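# Fill the carton's empty bottle cell from the table

## Task

One row of the carton is missing its final bottle. Pick up a bottle from the steel table, set it into that vacant cell, and then release it.

## Robot and tools

Robot: two arms, left_arm and right_arm, each ending in a parallel gripper. The names are just labels and do not mean a side of any picture. The fingers point along the gripper's own +z axis and close along its y axis. The reported hand point sits between the finger pads, about 1 cm behind the tips.

Scene frame (used in results): origin on the table top midway between the arms, +x out over the table, +z up, and left_arm on the +y side. Each result has a state line, left_arm: ... | right_arm: ..., giving end_effector_position in metres and end_effector_quat_wxyz. Printed positions can be a little wrong, more so at long reach.

The 14-number row is used by execute_actions and move. It is one flat list covering both arms: left_arm's dx, dy, dz, rx, ry, rz, opening, then the same seven for right_arm. Every number lies in [-1, 1]. Send all 14 even if only one arm should move. dx to rz are an offset, not a pose. They are expressed in that gripper's own axes and measured from the gripper pose shown in the most recent result that shows it. Before any such result exists in the scene, and for the second or later call in a single reply, they count from where the robot is when the action begins. 1.0 equals 0.6 m of travel or 180 degrees of turn. rx, ry, rz form a single rotation vector. Opening is absolute, not an offset: +1 is fully open (0.094 m) and -1 is closed.

execute_actions takes actions, a list holding at most one item, and an optional pictures flag (true or false). An empty list sends nothing and just returns the state. An action item {"rows": [...], "steps": n} gives 1 to 15 rows for up to 15 control steps of 1/30 s each (default 15). Each row is used for one step, and the last row repeats if there are fewer rows than steps. Every row is measured from the same base pose, not from the row before it. A wait item {"steps": n} with no rows sends nothing and returns after n steps (up to 300) counted from the previous result, so your thinking time is included. A refused call sends nothing.

move takes target, one 14-number row with the same layout and meaning, and optional speed, the top path speed in m/s from 0.002 to 0.5 (default 0.25). Turn rate is capped at twice that value in rad/s. Each gripper follows a straight line toward its target, and both paths finish together, lasting 0.5 to 10 s. If the path would take longer, it is cut off at 10 s. Openings are sent at the start. Paths ignore obstacles and the other arm. Grippers lag and can overshoot the speed, especially with the arm nearly straight. Its result adds a move: line giving the ending (done, off_target, moving, held, fault) and any limits. limits=paced means the pose was clipped. limits=held means some steps were blocked, after which the arm may jump quickly. It also gives each gripper's distance from its target.

wait takes seconds (0 to 10) and lets the scene run with no new command. zoom_image takes camera (cam_head_left, cam_head_right, cam_left_wrist or cam_right_wrist, each 504x504) and region [x0, y0, x1, y1] in pixels from the top-left corner, at most 504 by 504. It returns a closer look at that camera's latest image. finished_scene takes scene, the number of the scene you are in, and ends it permanently. Only call it once the bottle sits released in the empty cell.

Control behaviour: each step, the commanded pose is clipped to within 70 mm and 16 degrees of the measured pose. Damped inverse kinematics then favours position over orientation. After an action the arm continues only to its last clipped pose, so long moves may need several calls; check the result and command the rest. Arms tend to finish a centimetre or more low. Zero offsets are not a hold: they pull back toward the base pose and can let the arm sag further. To keep an arm still, send the correction back to its wanted pose in the first call of a reply and zeros afterward, aiming higher if it still droops. A Hand target line, present when nothing is kept back, shows where each gripper is currently being driven.

Result lines: pose unreachable means the clearance check altered or blocked the named arm's command. HELD marks steps that were not sent. FAULT reports an arm stop. MOTOR HOT appears from 75 °C. At 90 °C the arm halts for 10 s, and at 100 °C it drops whatever it holds and sags. Holding loads heats motors, even while you think. Joint positions end with the measured opening in metres.

Gripping: grip_measured uses the same scale as the commanded opening, with a fixed error of up to about 1 mm per gripper. To grasp, command about 0.03 below grip_measured for a firm hold, or less for a lighter one. Finger force caps at roughly 50 to 62 N per pad and briefly spikes on first contact.

Avoid: dropping the bottle or knocking anything off the table, which fails the task. Avoid arm-to-arm contact and hard pushes or fast impacts, since speed and pressing past contact raise the force. Occasional tugs on the held bottle or pushes on loose objects may happen, so keep a secure grip and verify the placement with the cameras before releasing.

Each tool is called after "Emit:" as a command line: name --argument value for each argument, lists and objects as JSON in quotes; but a table of rows of numbers goes row by row, as --pt "numbers of a row", without its own name.

## Session

Emit:
execute_actions --actions '[]'

Scene clock: 0.00 s of 5360.00 s.
left_arm: end_effector_position=(+0.5244, +0.5282, +0.3005) grip_measured=+1.000 end_effector_quat_wxyz=(+0.571, -0.517, +0.490, -0.408) | right_arm: end_effector_position=(+0.0727, -0.5925, +0.3159) grip_measured=+1.000 end_effector_quat_wxyz=(+0.652, +0.432, +0.549, -0.295)
Joint positions: left_arm=[ 0.591  1.813  1.289  0.508  0.448 -1.426  0.094] | right_arm=[-1.893  0.331  0.518 -0.152 -0.793  0.268  0.094]
Joint velocities: left_arm=[-0.002  0.012 -0.007 -0.095 -0.081  0.051  0.   ] | right_arm=[-0.022  0.027 -0.002  0.037 -0.051 -0.022  0.   ]
Motor temperatures (°C, as the motors report them): left_arm=[19 22 24 26 19 20] | right_arm=[21 29 23 30 19 17]
Hand target (left_arm): +0.524, +0.528, +0.305; +0.575, -0.513, +0.491, -0.406
Hand target (right_arm): +0.073, -0.591, +0.319; +0.653, +0.428, +0.549, -0.298

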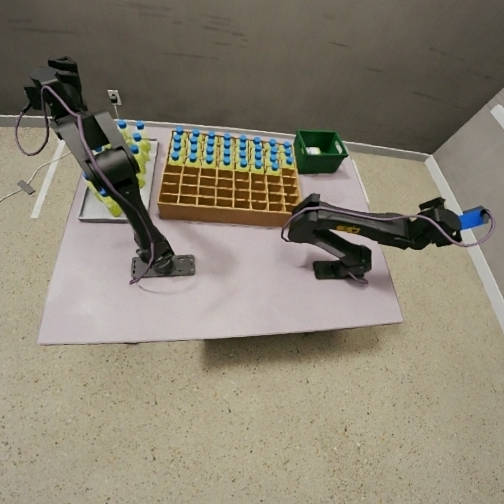

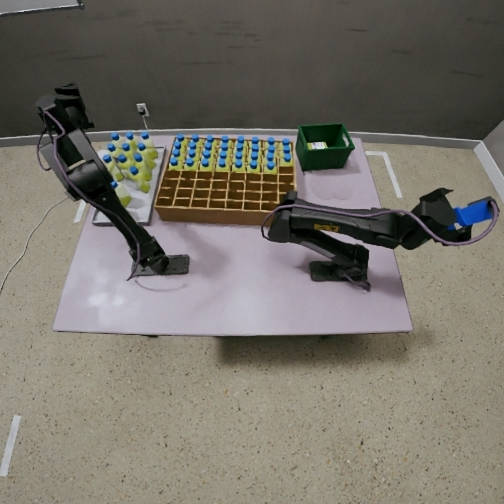

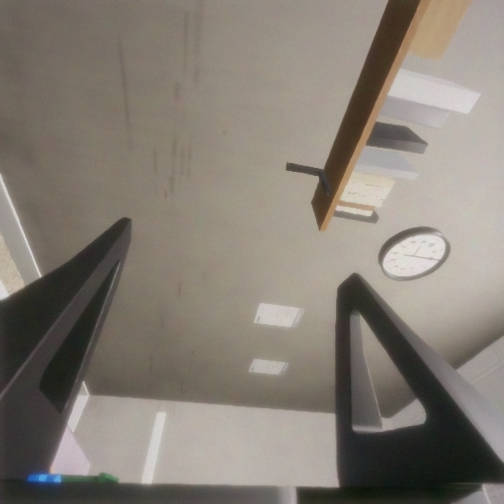

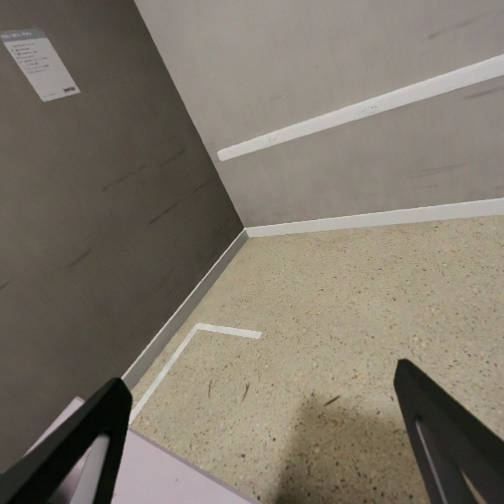

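Emit:
zoom_image --camera "cam_head_left" --region '[60, 100, 360, 240]'

Emit:
zoom_image --camera "cam_head_right" --region '[60, 100, 360, 240]'

Region (60, 100, 360, 240) of cam_head_left's 504x504 image, scaled by 1.680, with more detail than that image has; it fills the top 235 rows of this view, and the rest is white.

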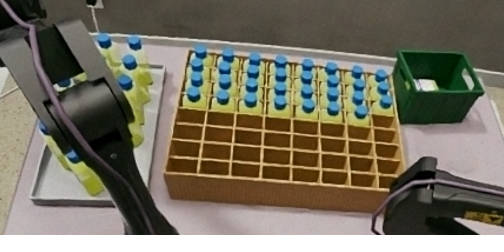

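Region (60, 100, 360, 240) of cam_head_right's 504x504 image, scaled by 1.680, with more detail than that image has; it fills the top 235 rows of this view, and the rest is white.

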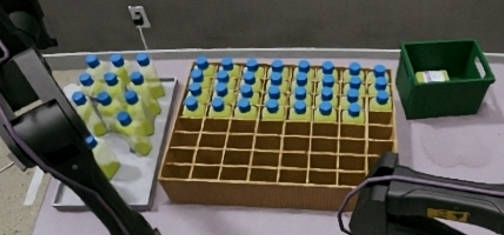

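Emit:
zoom_image --camera "cam_head_right" --region '[150, 120, 310, 230]'

Emit:
move --target '[0,0,0,0,0,0,1,0,0,0,0,0,0,1]' --speed 0.05

Region (150, 120, 310, 230) of cam_head_right's 504x504 image, scaled by 3.150, with more detail than that image has; it fills the top 346 rows of this view, and the rest is white.

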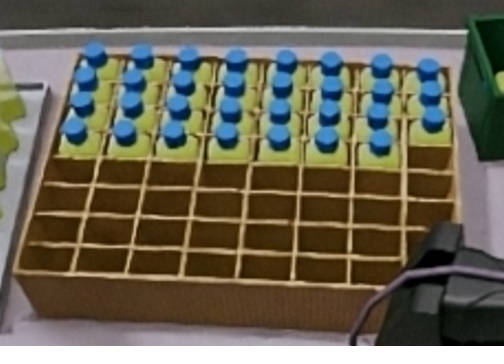

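Scene clock: 6.17 s of 5360.00 s.
left_arm: end_effector_position=(+0.5244, +0.5282, +0.3005) grip_measured=+1.000 end_effector_quat_wxyz=(+0.571, -0.518, +0.489, -0.409) | right_arm: end_effector_position=(+0.0727, -0.5925, +0.3159) grip_measured=+1.000 end_effector_quat_wxyz=(+0.652, +0.432, +0.549, -0.295)
Joint positions: left_arm=[ 0.591  1.813  1.289  0.508  0.448 -1.429  0.094] | right_arm=[-1.893  0.331  0.518 -0.152 -0.793  0.268  0.094]
Joint velocities: left_arm=[-0.002  0.007  0.007  0.022 -0.037 -0.007  0.   ] | right_arm=[-0.002 -0.002  0.032  0.037 -0.007  0.007  0.   ]
Motor temperatures (°C, as the motors report them): left_arm=[19 23 25 27 19 20] | right_arm=[21 29 24 32 19 17]
Hand target (left_arm): +0.524, +0.528, +0.301; +0.571, -0.517, +0.490, -0.408
Hand target (right_arm): +0.073, -0.592, +0.316; +0.652, +0.432, +0.549, -0.295
Off the commanded pose (left_arm): 0.000 m, 0 deg.
Off the commanded pose (right_arm): 0.000 m, 0 deg.
After step 90, 2.47 s passed at rest.
move: done

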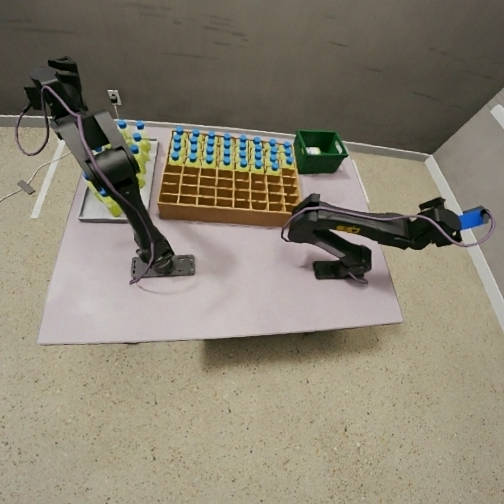

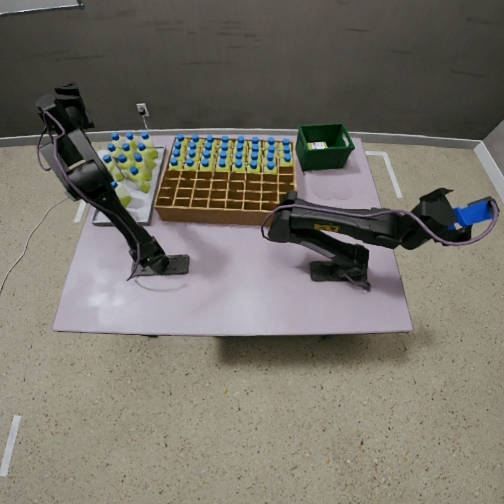

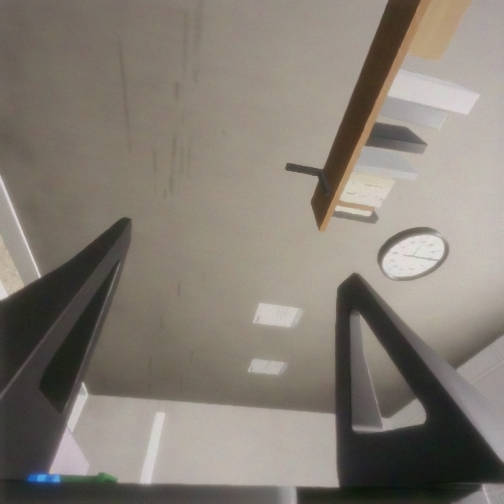

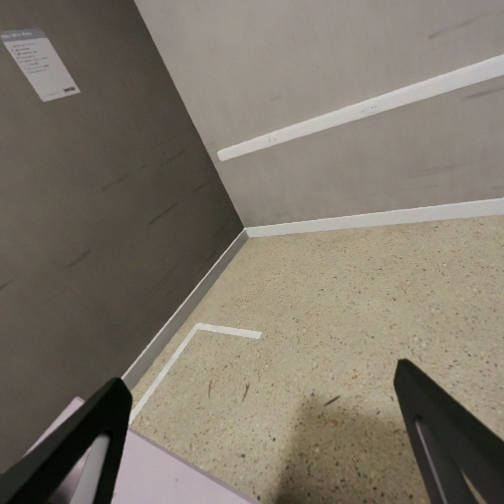

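Emit:
move --target '[0.184,-0.0173,-0.5186,-0.268,0.191,0.381,1,0.124,0.389,0.037,-0.158,0.245,-0.136,1]' --speed 0.2

Scene clock: 56.80 s of 5360.00 s.
left_arm: end_effector_position=(+0.2435, +0.3693, +0.2884) grip_measured=+1.000 end_effector_quat_wxyz=(+0.283, -0.213, +0.933, +0.069) | right_arm: end_effector_position=(+0.3024, -0.5051, +0.2994) grip_measured=+1.000 end_effector_quat_wxyz=(+0.421, +0.228, +0.873, -0.099)
Joint positions: left_arm=[ 0.452  1.073  1.442 -1.349  0.022  0.046  0.094] | right_arm=[-0.422  1.091  1.268 -0.855  0.057  0.07   0.094]
Joint velocities: left_arm=[-0.002 -0.007  0.012 -0.022 -0.066  0.095  0.   ] | right_arm=[-0.002  0.012 -0.012  0.022  0.007  0.007  0.   ]
Motor temperatures (°C, as the motors report them): left_arm=[19 26 27 29 19 20] | right_arm=[21 29 26 34 19 17]
Hand target (left_arm): +0.238, +0.366, +0.298; +0.293, -0.206, +0.931, +0.076
Hand target (right_arm): +0.305, -0.501, +0.303; +0.420, +0.219, +0.876, -0.095
Off the commanded pose (left_arm): 0.016 m, 1 deg.
Off the commanded pose (right_arm): 0.006 m, 2 deg.
After step 90, 43.07 s passed at rest.
move: off_target (left_arm)

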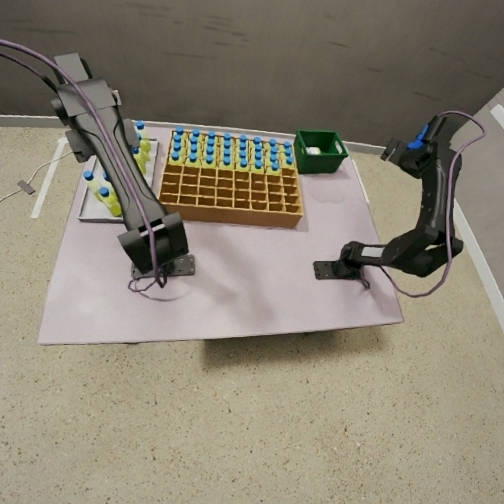

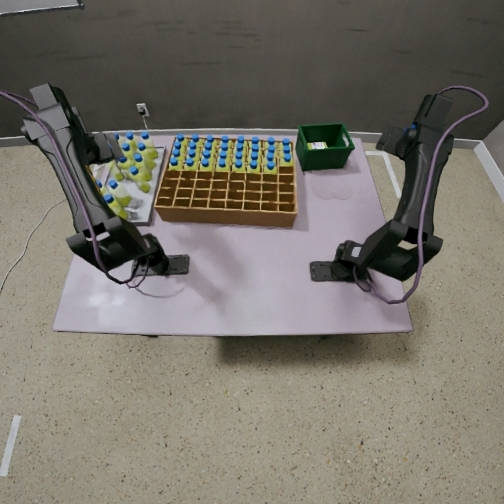

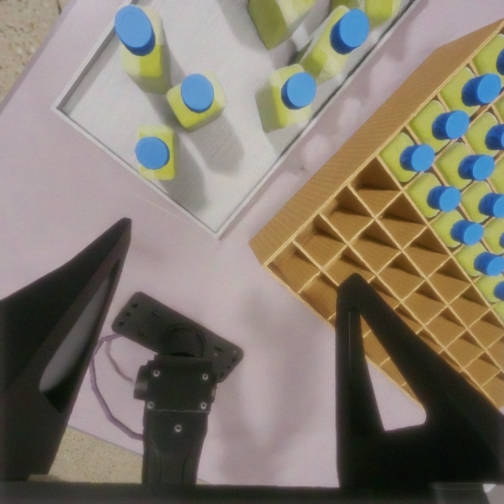

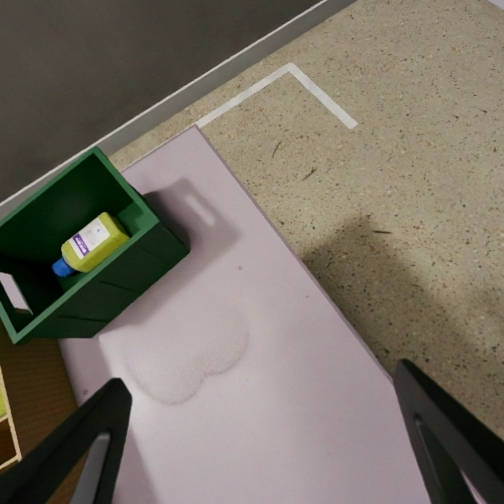

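Emit:
zoom_image --camera "cam_left_wrist" --region '[60, 0, 400, 250]'

Region (60, 0, 400, 250) of cam_left_wrist's 504x504 image, scaled by 1.482, with more detail than that image has; it fills the top 371 rows of this view, and the rest is white.

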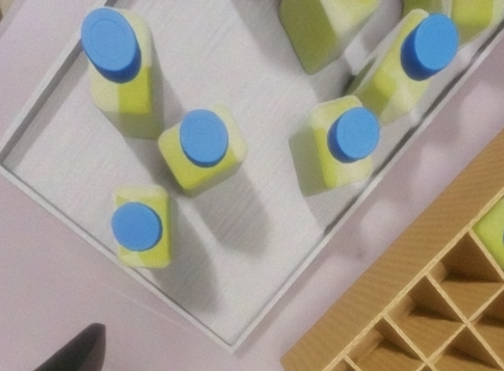

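Emit:
move --target '[0.138,0.0648,0.1067,-0.0133,-0.006,-0.0198,0.2,0.3097,0.3297,-0.3337,-0.315,0.047,-0.3046,0.1]' --speed 0.15

Scene clock: 181.73 s of 5360.00 s.
left_arm: end_effector_position=(+0.1962, +0.3911, +0.1871) grip_measured=+0.202 end_effector_quat_wxyz=(+0.276, -0.250, +0.925, +0.075) | right_arm: end_effector_position=(+0.1569, -0.1981, +0.2771) grip_measured=+0.102 end_effector_quat_wxyz=(+0.316, -0.394, +0.849, +0.153)
Joint positions: left_arm=[ 0.76   0.825  0.921 -1.105  0.152  0.238  0.056] | right_arm=[ 0.812  0.88   1.239 -1.213 -0.044 -0.033  0.052]
Joint velocities: left_arm=[ 0.012  0.017 -0.002 -0.022  0.066 -0.066  0.001] | right_arm=[-0.007 -0.007  0.081  0.095 -0.007  0.022  0.   ]
Motor temperatures (°C, as the motors report them): left_arm=[19 23 27 26 19 20] | right_arm=[21 27 29 33 19 17]
Hand target (left_arm): +0.196, +0.391, +0.188; +0.288, -0.248, +0.922, +0.079
Hand target (right_arm): +0.160, -0.194, +0.287; +0.328, -0.393, +0.844, +0.158
Off the commanded pose (left_arm): 0.002 m, 2 deg.
Off the commanded pose (right_arm): 0.007 m, 1 deg.
After step 90, 117.00 s passed at rest.
move: done

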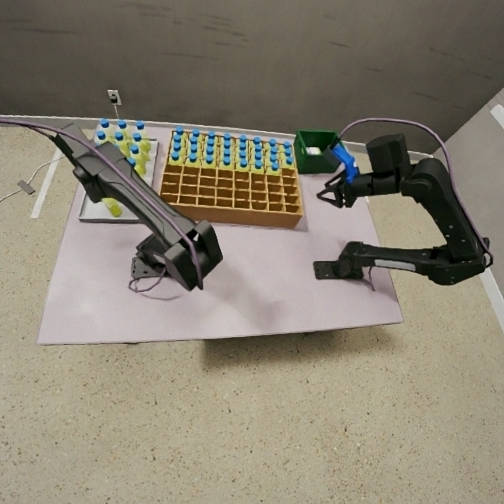

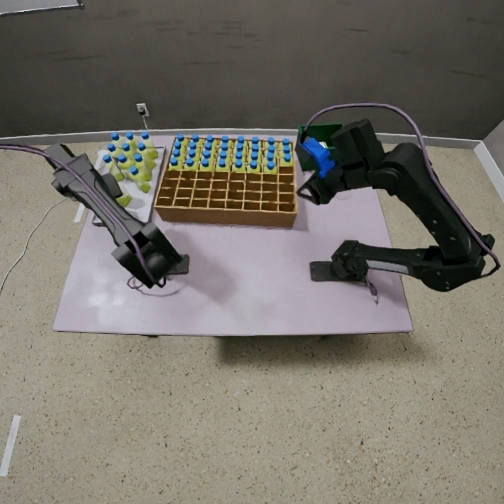

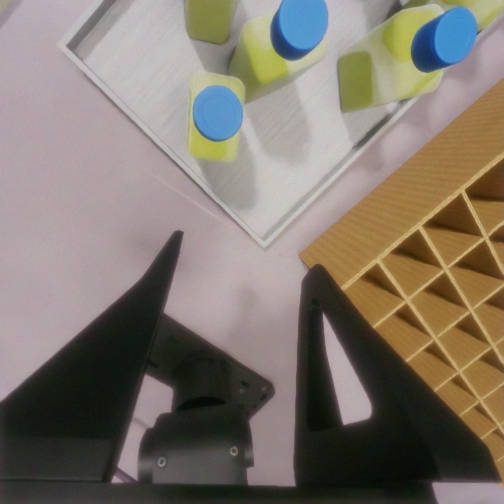

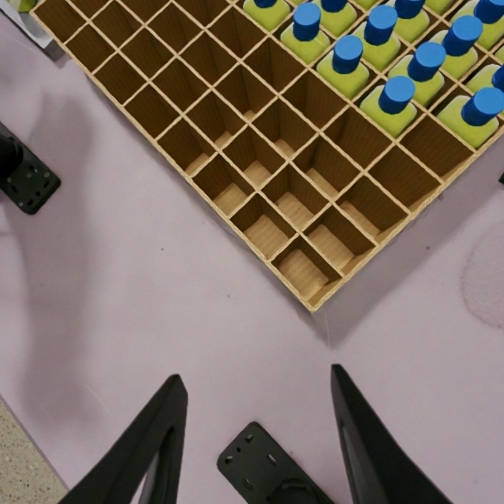

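Emit:
move --target '[-0.048,0.015,0.055,0,-0.01,0,0.2,0,0,0,0,0,0,0.1]' --speed 0.06

Scene clock: 207.63 s of 5360.00 s.
left_arm: end_effector_position=(+0.2259, +0.4193, +0.1811) grip_measured=+0.202 end_effector_quat_wxyz=(+0.294, -0.251, +0.919, +0.081) | right_arm: end_effector_position=(+0.1571, -0.1978, +0.2793) grip_measured=+0.102 end_effector_quat_wxyz=(+0.319, -0.394, +0.848, +0.155)
Joint positions: left_arm=[ 0.753  0.942  0.909 -0.936  0.154  0.222  0.056] | right_arm=[ 0.812  0.88   1.245 -1.213 -0.044 -0.032  0.052]
Joint velocities: left_arm=[-0.002 -0.007  0.002  0.022  0.022  0.022  0.   ] | right_arm=[ 0.017  0.027  0.002  0.022 -0.095 -0.007  0.   ]
Motor temperatures (°C, as the motors report them): left_arm=[19 23 26 27 19 20] | right_arm=[21 27 28 33 19 17]
Hand target (left_arm): +0.228, +0.419, +0.175; +0.290, -0.249, +0.921, +0.079
Hand target (right_arm): +0.157, -0.198, +0.277; +0.316, -0.395, +0.849, +0.153
Off the commanded pose (left_arm): 0.006 m, 1 deg.
Off the commanded pose (right_arm): 0.002 m, 0 deg.
After step 90, 21.80 s passed at rest.
move: done

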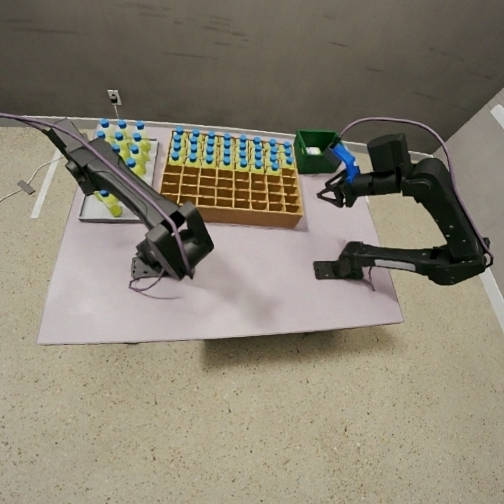

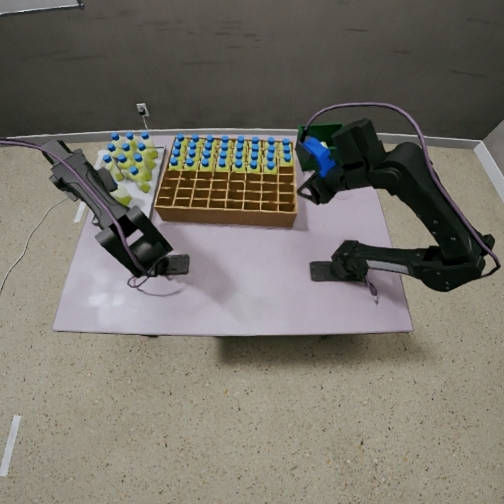

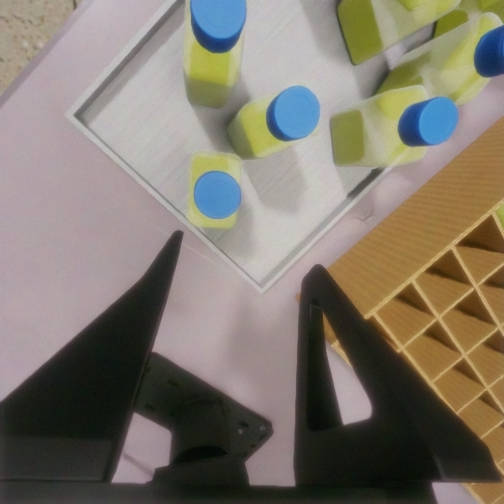

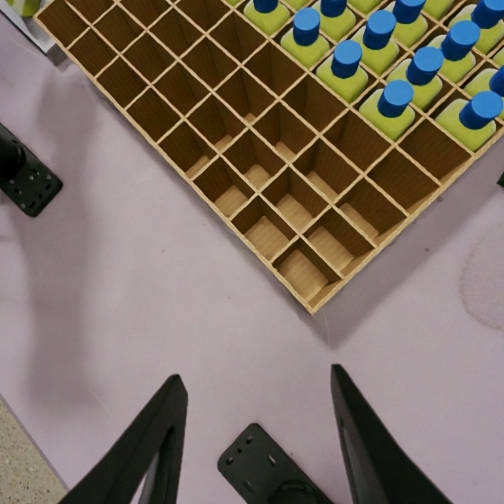

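Emit:
move --target '[0.049,0.012,0.084,0,0,0,0.2,0,0,0,0,0,0,0.1]' --speed 0.04

Scene clock: 224.57 s of 5360.00 s.
left_arm: end_effector_position=(+0.2271, +0.4270, +0.1281) grip_measured=+0.202 end_effector_quat_wxyz=(+0.295, -0.250, +0.918, +0.085) | right_arm: end_effector_position=(+0.1571, -0.1978, +0.2793) grip_measured=+0.102 end_effector_quat_wxyz=(+0.319, -0.394, +0.848, +0.155)
Joint positions: left_arm=[ 0.776  0.942  0.696 -0.719  0.161  0.243  0.056] | right_arm=[ 0.812  0.88   1.245 -1.213 -0.044 -0.032  0.052]
Joint velocities: left_arm=[ 0.007 -0.002 -0.002 -0.066 -0.051 -0.037  0.001] | right_arm=[-0.017  0.007  0.012  0.051 -0.081  0.022  0.   ]
Motor temperatures (°C, as the motors report them): left_arm=[19 23 26 27 19 20] | right_arm=[21 27 27 33 19 17]
Hand target (left_arm): +0.227, +0.428, +0.123; +0.293, -0.251, +0.919, +0.081
Hand target (right_arm): +0.157, -0.198, +0.279; +0.319, -0.394, +0.848, +0.155
Off the commanded pose (left_arm): 0.005 m, 0 deg.
Off the commanded pose (right_arm): 0.000 m, 0 deg.
After step 90, 12.00 s passed at rest.
move: done

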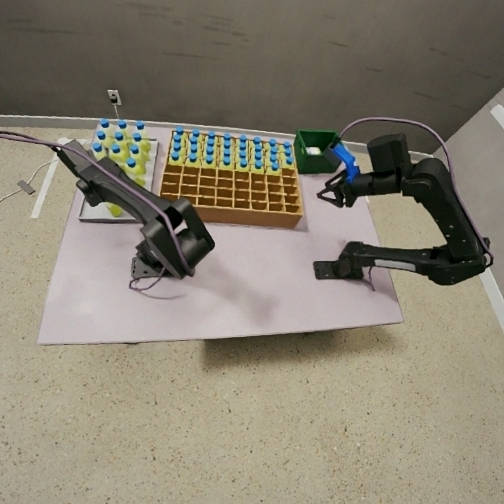

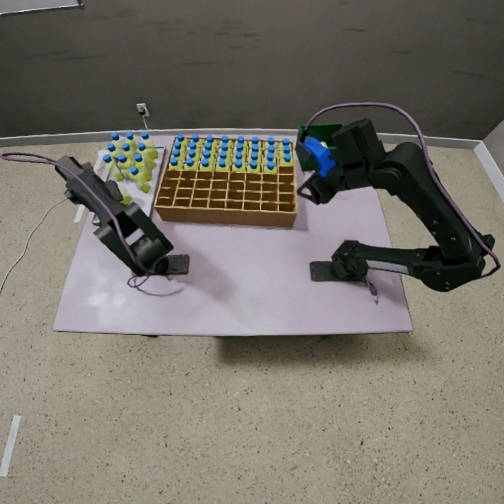

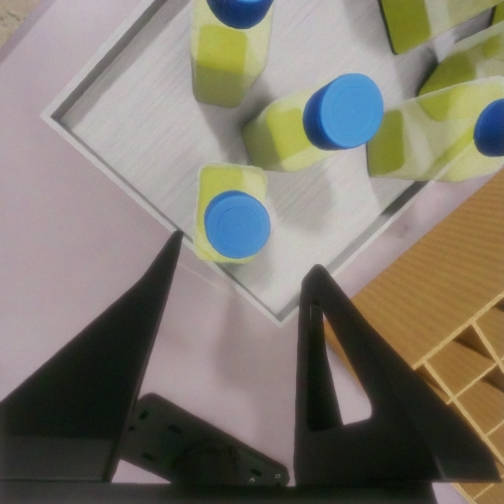

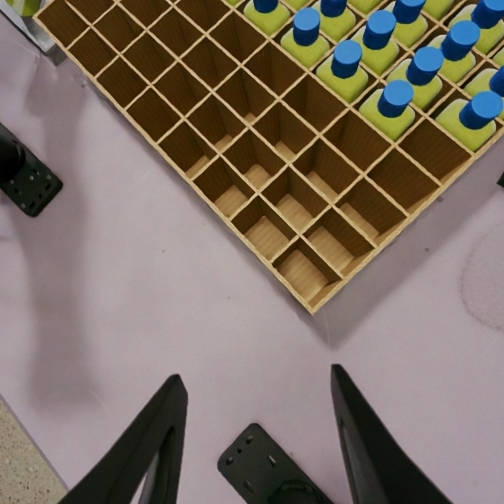

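Emit:
execute_actions --actions '[]'

Scene clock: 252.93 s of 5360.00 s.
left_arm: end_effector_position=(+0.2274, +0.4271, +0.1283) grip_measured=+0.202 end_effector_quat_wxyz=(+0.295, -0.250, +0.918, +0.085) | right_arm: end_effector_position=(+0.1571, -0.1978, +0.2793) grip_measured=+0.102 end_effector_quat_wxyz=(+0.319, -0.394, +0.848, +0.155)
Joint positions: left_arm=[ 0.776  0.942  0.696 -0.718  0.161  0.243  0.056] | right_arm=[ 0.812  0.88   1.245 -1.213 -0.044 -0.032  0.052]
Joint velocities: left_arm=[-0.012 -0.017 -0.007 -0.051 -0.022  0.037  0.   ] | right_arm=[-0.002  0.002  0.002 -0.051 -0.051 -0.037  0.001]
Motor temperatures (°C, as the motors report them): left_arm=[19 23 26 27 19 20] | right_arm=[21 26 27 33 19 17]
Hand target (left_arm): +0.227, +0.428, +0.123; +0.294, -0.251, +0.919, +0.081
Hand target (right_arm): +0.157, -0.198, +0.279; +0.319, -0.394, +0.848, +0.155
Off the commanded pose (left_arm): 0.006 m, 1 deg.
Off the commanded pose (right_arm): 0.000 m, 0 deg.
Steps of this call (steps 1 to 90: nothing new was sent; then 25.37 s passed at rest). Readings (end_effector_position):
1: left_arm (+0.2272, +0.4270, +0.1281) | right_arm (+0.1571, -0.1978, +0.2793)
2: left_arm (+0.2273, +0.4270, +0.1282) | right_arm (+0.1571, -0.1978, +0.2793)
4: left_arm (+0.2273, +0.4270, +0.1282) | right_arm (+0.1571, -0.1978, +0.2793)
8: left_arm (+0.2273, +0.4271, +0.1283) | right_arm (+0.1571, -0.1978, +0.2793)
90: the state above

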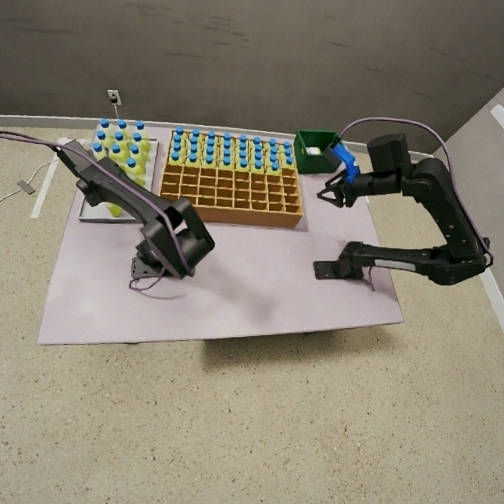

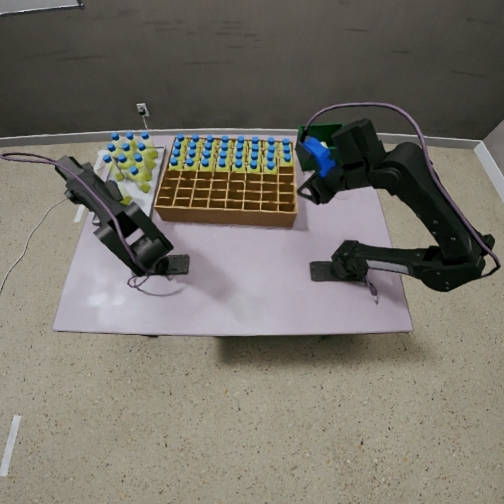

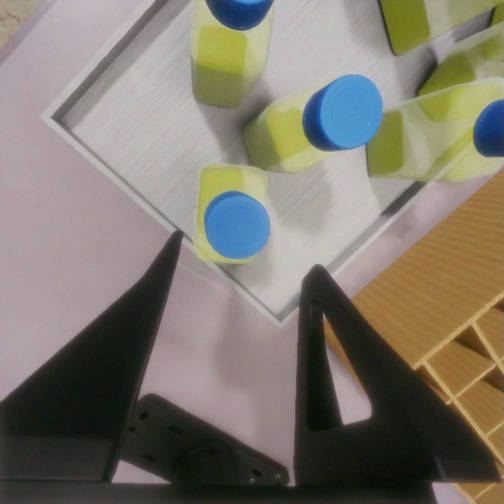

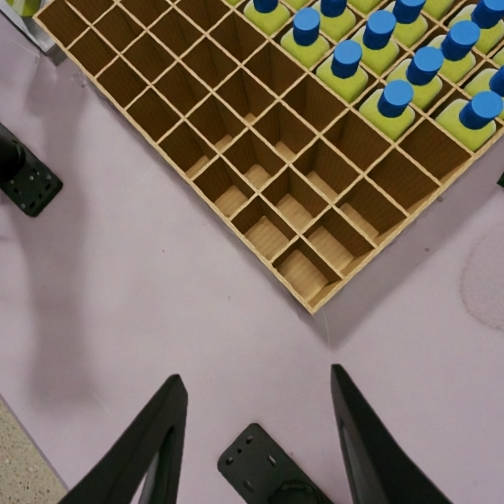

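Emit:
move --target '[0.0015,0,0.0194,0,0,0,0.2, 0,0,0,0,0,0,0.1]' --speed 0.03

Scene clock: 276.13 s of 5360.00 s.
left_arm: end_effector_position=(+0.2311, +0.4312, +0.1246) grip_measured=+0.202 end_effector_quat_wxyz=(+0.300, -0.251, +0.916, +0.087) | right_arm: end_effector_position=(+0.1571, -0.1978, +0.2793) grip_measured=+0.102 end_effector_quat_wxyz=(+0.319, -0.394, +0.848, +0.155)
Joint positions: left_arm=[ 0.776  0.958  0.681 -0.676  0.161  0.238  0.056] | right_arm=[ 0.812  0.88   1.245 -1.213 -0.044 -0.032  0.052]
Joint velocities: left_arm=[ 0.002 -0.012  0.002  0.007 -0.037 -0.037 -0.   ] | right_arm=[-0.012  0.017 -0.002 -0.051  0.037  0.007  0.001]
Motor temperatures (°C, as the motors report them): left_arm=[19 23 26 27 19 20] | right_arm=[21 26 26 33 19 17]
Hand target (left_arm): +0.232, +0.430, +0.119; +0.295, -0.250, +0.918, +0.085
Hand target (right_arm): +0.157, -0.198, +0.279; +0.319, -0.394, +0.848, +0.155
Off the commanded pose (left_arm): 0.006 m, 1 deg.
Off the commanded pose (right_arm): 0.000 m, 0 deg.
After step 90, 19.37 s passed at rest.
move: done

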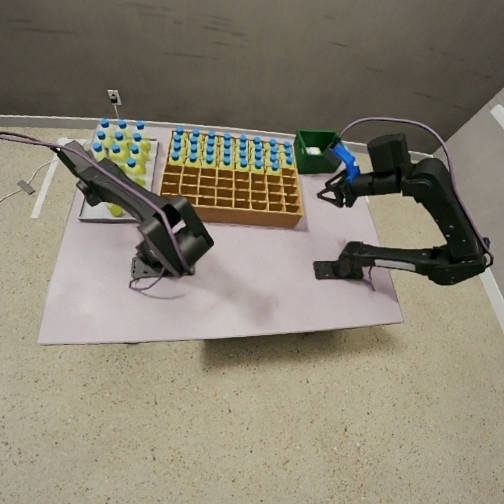

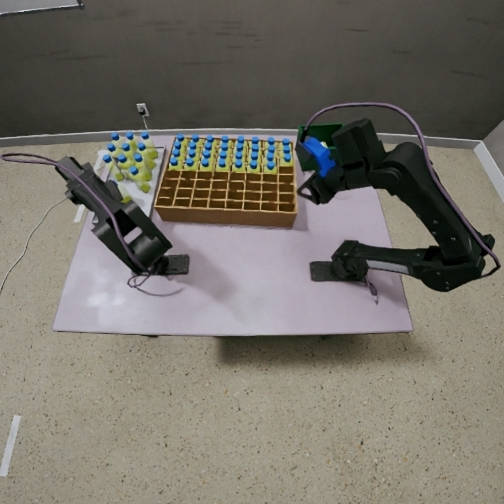

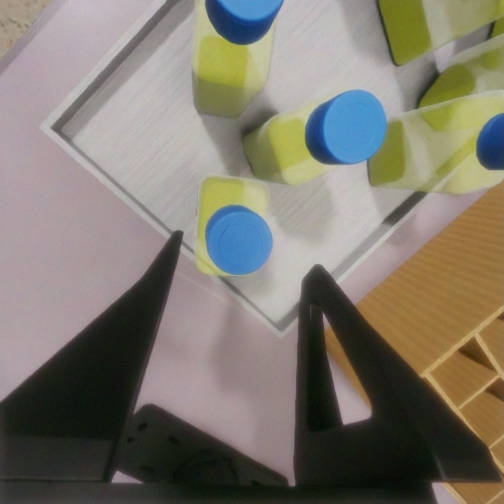

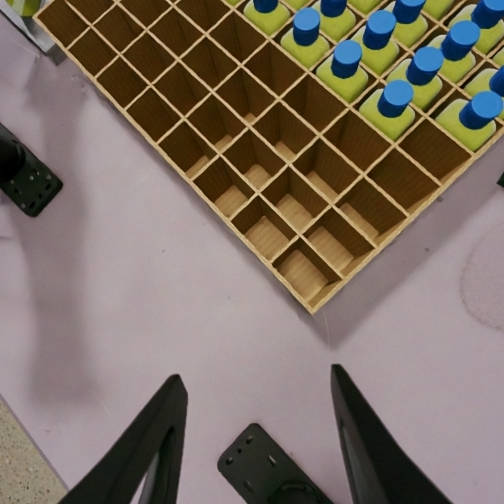

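Emit:
move --target '[0.005,0.010,0.033,0,0,0,0.2, 0,0,0,0,0,0,0.1]' --speed 0.03

Scene clock: 334.20 s of 5360.00 s.
left_arm: end_effector_position=(+0.2373, +0.4403, +0.1134) grip_measured=+0.202 end_effector_quat_wxyz=(+0.303, -0.249, +0.915, +0.092) | right_arm: end_effector_position=(+0.1571, -0.1978, +0.2793) grip_measured=+0.102 end_effector_quat_wxyz=(+0.319, -0.394, +0.848, +0.155)
Joint positions: left_arm=[ 0.782  1.006  0.652 -0.59   0.161  0.246  0.056] | right_arm=[ 0.812  0.88   1.245 -1.213 -0.044 -0.032  0.052]
Joint velocities: left_arm=[ 0.002 -0.007 -0.022  0.066 -0.095  0.022  0.   ] | right_arm=[-0.017 -0.012 -0.017  0.007  0.022  0.022 -0.   ]
Motor temperatures (°C, as the motors report them): left_arm=[19 22 26 27 19 20] | right_arm=[21 26 26 32 19 17]
Hand target (left_arm): +0.236, +0.441, +0.107; +0.300, -0.251, +0.916, +0.087
Hand target (right_arm): +0.157, -0.198, +0.279; +0.319, -0.394, +0.848, +0.155
Off the commanded pose (left_arm): 0.007 m, 1 deg.
Off the commanded pose (right_arm): 0.000 m, 0 deg.
After step 90, 53.93 s passed at rest.
move: done

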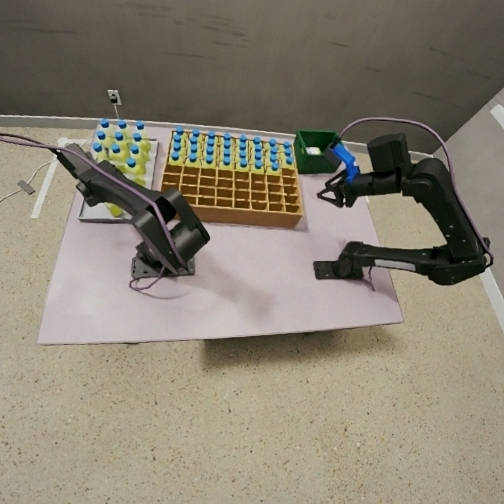

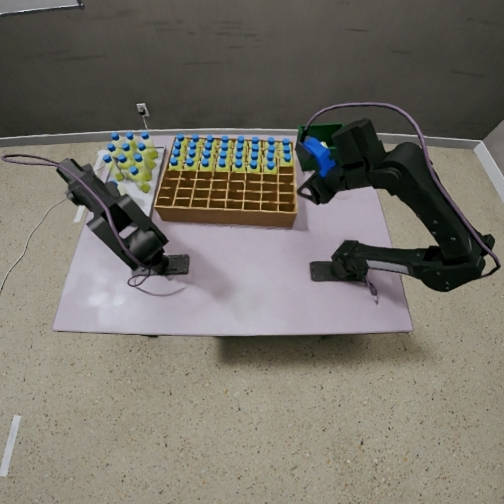

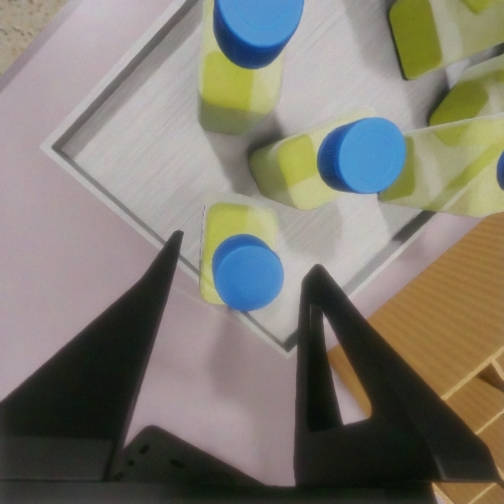

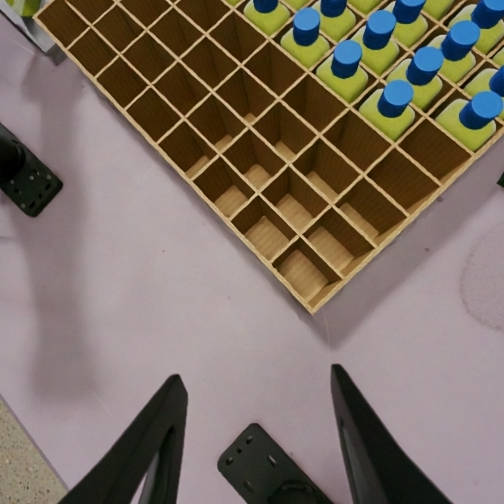

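Emit:
move --target '[0.002,0.003,0.013,0,0,0,0.2, 0,0,0,0,0,0,0.1]' --speed 0.02

Scene clock: 338.47 s of 5360.00 s.
left_arm: end_effector_position=(+0.2405, +0.4439, +0.1139) grip_measured=+0.202 end_effector_quat_wxyz=(+0.308, -0.248, +0.914, +0.095) | right_arm: end_effector_position=(+0.1571, -0.1978, +0.2793) grip_measured=+0.102 end_effector_quat_wxyz=(+0.319, -0.394, +0.848, +0.155)
Joint positions: left_arm=[ 0.782  1.018  0.652 -0.566  0.161  0.246  0.056] | right_arm=[ 0.812  0.88   1.245 -1.213 -0.044 -0.032  0.052]
Joint velocities: left_arm=[ 0.012  0.002 -0.002  0.066 -0.007 -0.007  0.001] | right_arm=[ 0.012 -0.007 -0.002 -0.066 -0.007 -0.007 -0.   ]
Motor temperatures (°C, as the motors report them): left_arm=[19 22 26 27 19 20] | right_arm=[21 26 26 32 19 17]
Hand target (left_arm): +0.239, +0.444, +0.107; +0.303, -0.250, +0.915, +0.092
Hand target (right_arm): +0.157, -0.198, +0.279; +0.319, -0.394, +0.848, +0.155
Off the commanded pose (left_arm): 0.007 m, 1 deg.
Off the commanded pose (right_arm): 0.000 m, 0 deg.
After step 90, 0.50 s passed at rest.
move: done

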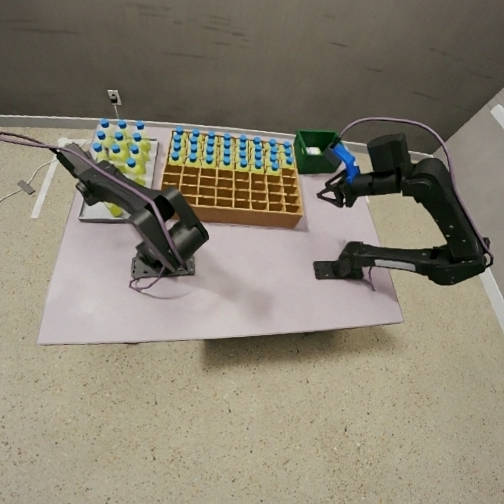

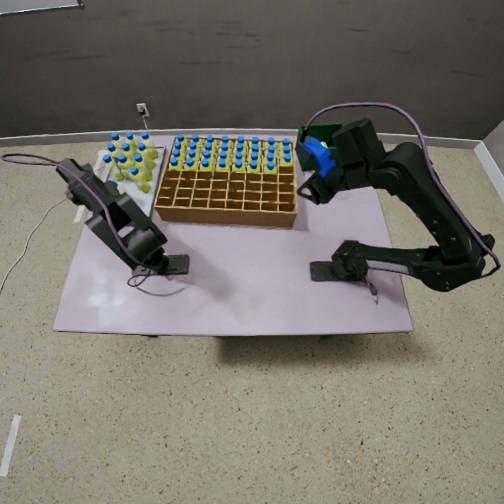

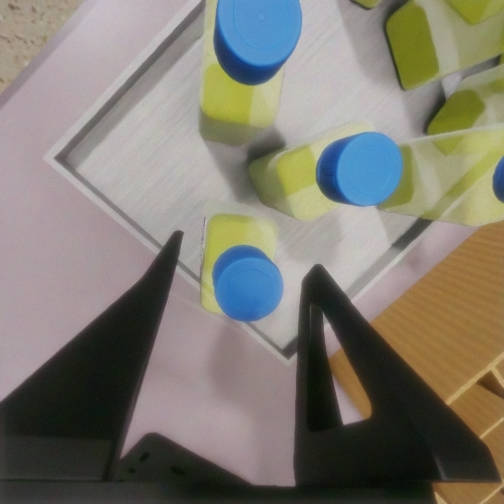

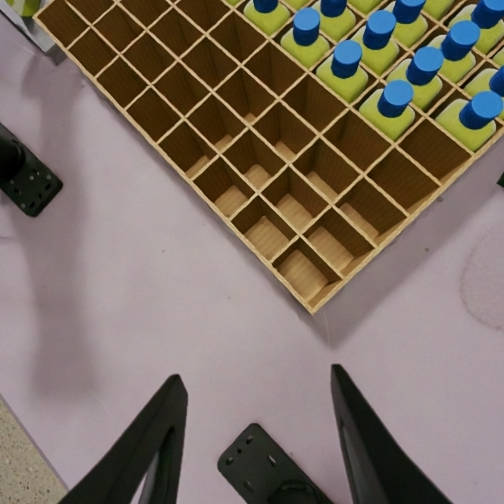

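Emit:
move --target '[0.0107,0.002,0.0145,0,0.005,0,0.2, 0,0,0,0,0,0,0.1]' --speed 0.02

Scene clock: 344.53 s of 5360.00 s.
left_arm: end_effector_position=(+0.2424, +0.4459, +0.1159) grip_measured=+0.202 end_effector_quat_wxyz=(+0.313, -0.247, +0.912, +0.098) | right_arm: end_effector_position=(+0.1571, -0.1978, +0.2793) grip_measured=+0.102 end_effector_quat_wxyz=(+0.319, -0.394, +0.848, +0.155)
Joint positions: left_arm=[ 0.782  1.018  0.652 -0.552  0.161  0.246  0.056] | right_arm=[ 0.812  0.88   1.245 -1.213 -0.044 -0.032  0.052]
Joint velocities: left_arm=[-0.017 -0.002 -0.012 -0.022  0.051  0.022 -0.002] | right_arm=[-0.007 -0.007 -0.007  0.051 -0.007  0.051 -0.   ]
Motor temperatures (°C, as the motors report them): left_arm=[19 22 26 27 19 20] | right_arm=[21 26 26 32 19 17]
Hand target (left_arm): +0.240, +0.445, +0.103; +0.301, -0.249, +0.916, +0.093
Hand target (right_arm): +0.157, -0.198, +0.279; +0.319, -0.394, +0.848, +0.155
Off the commanded pose (left_arm): 0.013 m, 2 deg.
Off the commanded pose (right_arm): 0.000 m, 0 deg.
After step 90, 2.30 s passed at rest.
move: off_target (left_arm)

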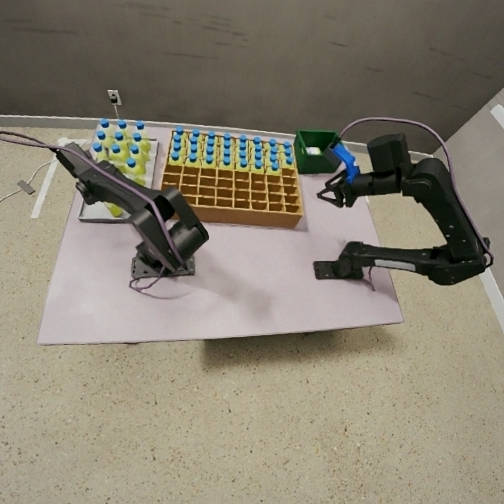

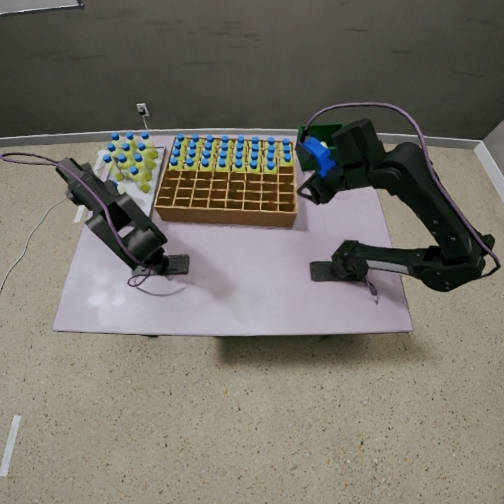

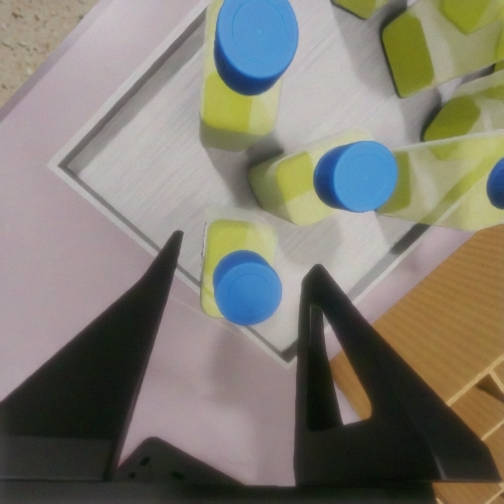

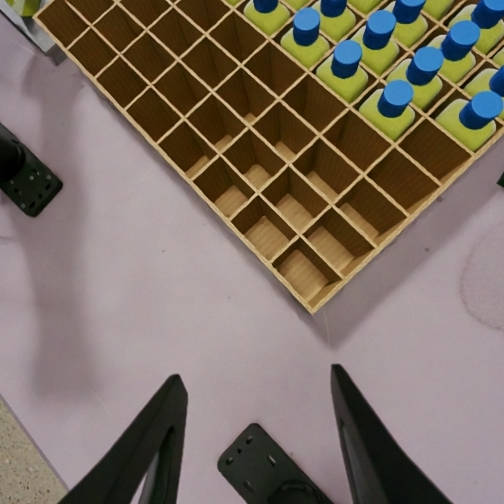

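Emit:
move --target '[0.019,0.002,0.024,0,0.012,0,0.2, 0,0,0,0,0,0,0.1]' --speed 0.02

Scene clock: 355.57 s of 5360.00 s.
left_arm: end_effector_position=(+0.2424, +0.4470, +0.1043) grip_measured=+0.202 end_effector_quat_wxyz=(+0.302, -0.250, +0.915, +0.093) | right_arm: end_effector_position=(+0.1571, -0.1978, +0.2793) grip_measured=+0.102 end_effector_quat_wxyz=(+0.319, -0.394, +0.848, +0.155)
Joint positions: left_arm=[ 0.782  1.052  0.637 -0.529  0.157  0.246  0.056] | right_arm=[ 0.812  0.88   1.245 -1.213 -0.044 -0.032  0.052]
Joint velocities: left_arm=[-0.007 -0.022  0.007  0.007 -0.022  0.051 -0.001] | right_arm=[-0.012  0.027  0.002  0.007 -0.022 -0.022  0.001]
Motor temperatures (°C, as the motors report them): left_arm=[19 22 26 27 19 20] | right_arm=[21 26 26 32 19 17]
Hand target (left_arm): +0.241, +0.447, +0.098; +0.296, -0.249, +0.917, +0.094
Hand target (right_arm): +0.157, -0.198, +0.279; +0.319, -0.394, +0.848, +0.155
Off the commanded pose (left_arm): 0.007 m, 1 deg.
Off the commanded pose (right_arm): 0.000 m, 0 deg.
After step 90, 6.73 s passed at rest.
move: done

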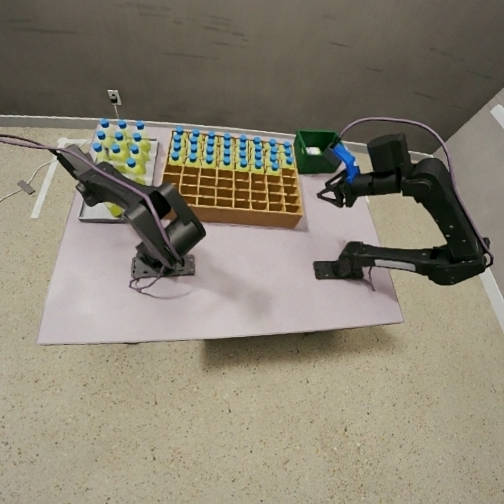

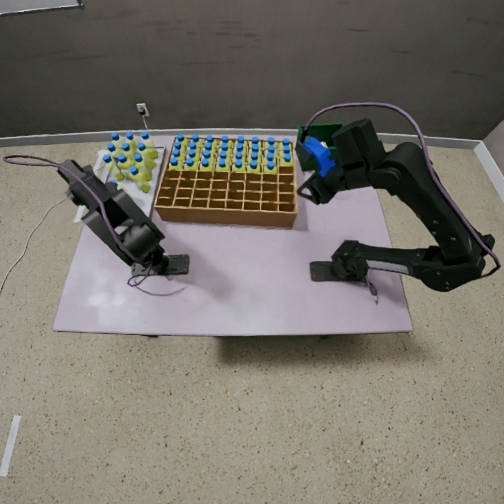

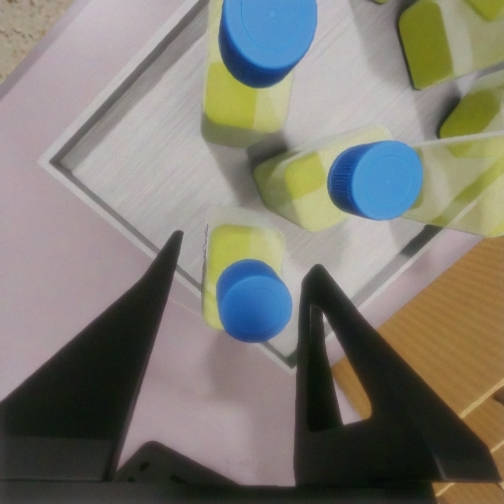

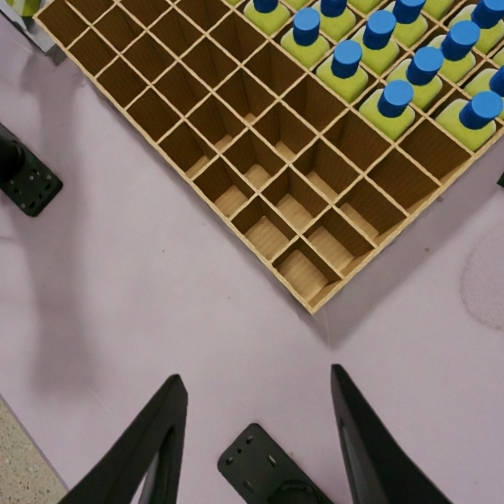

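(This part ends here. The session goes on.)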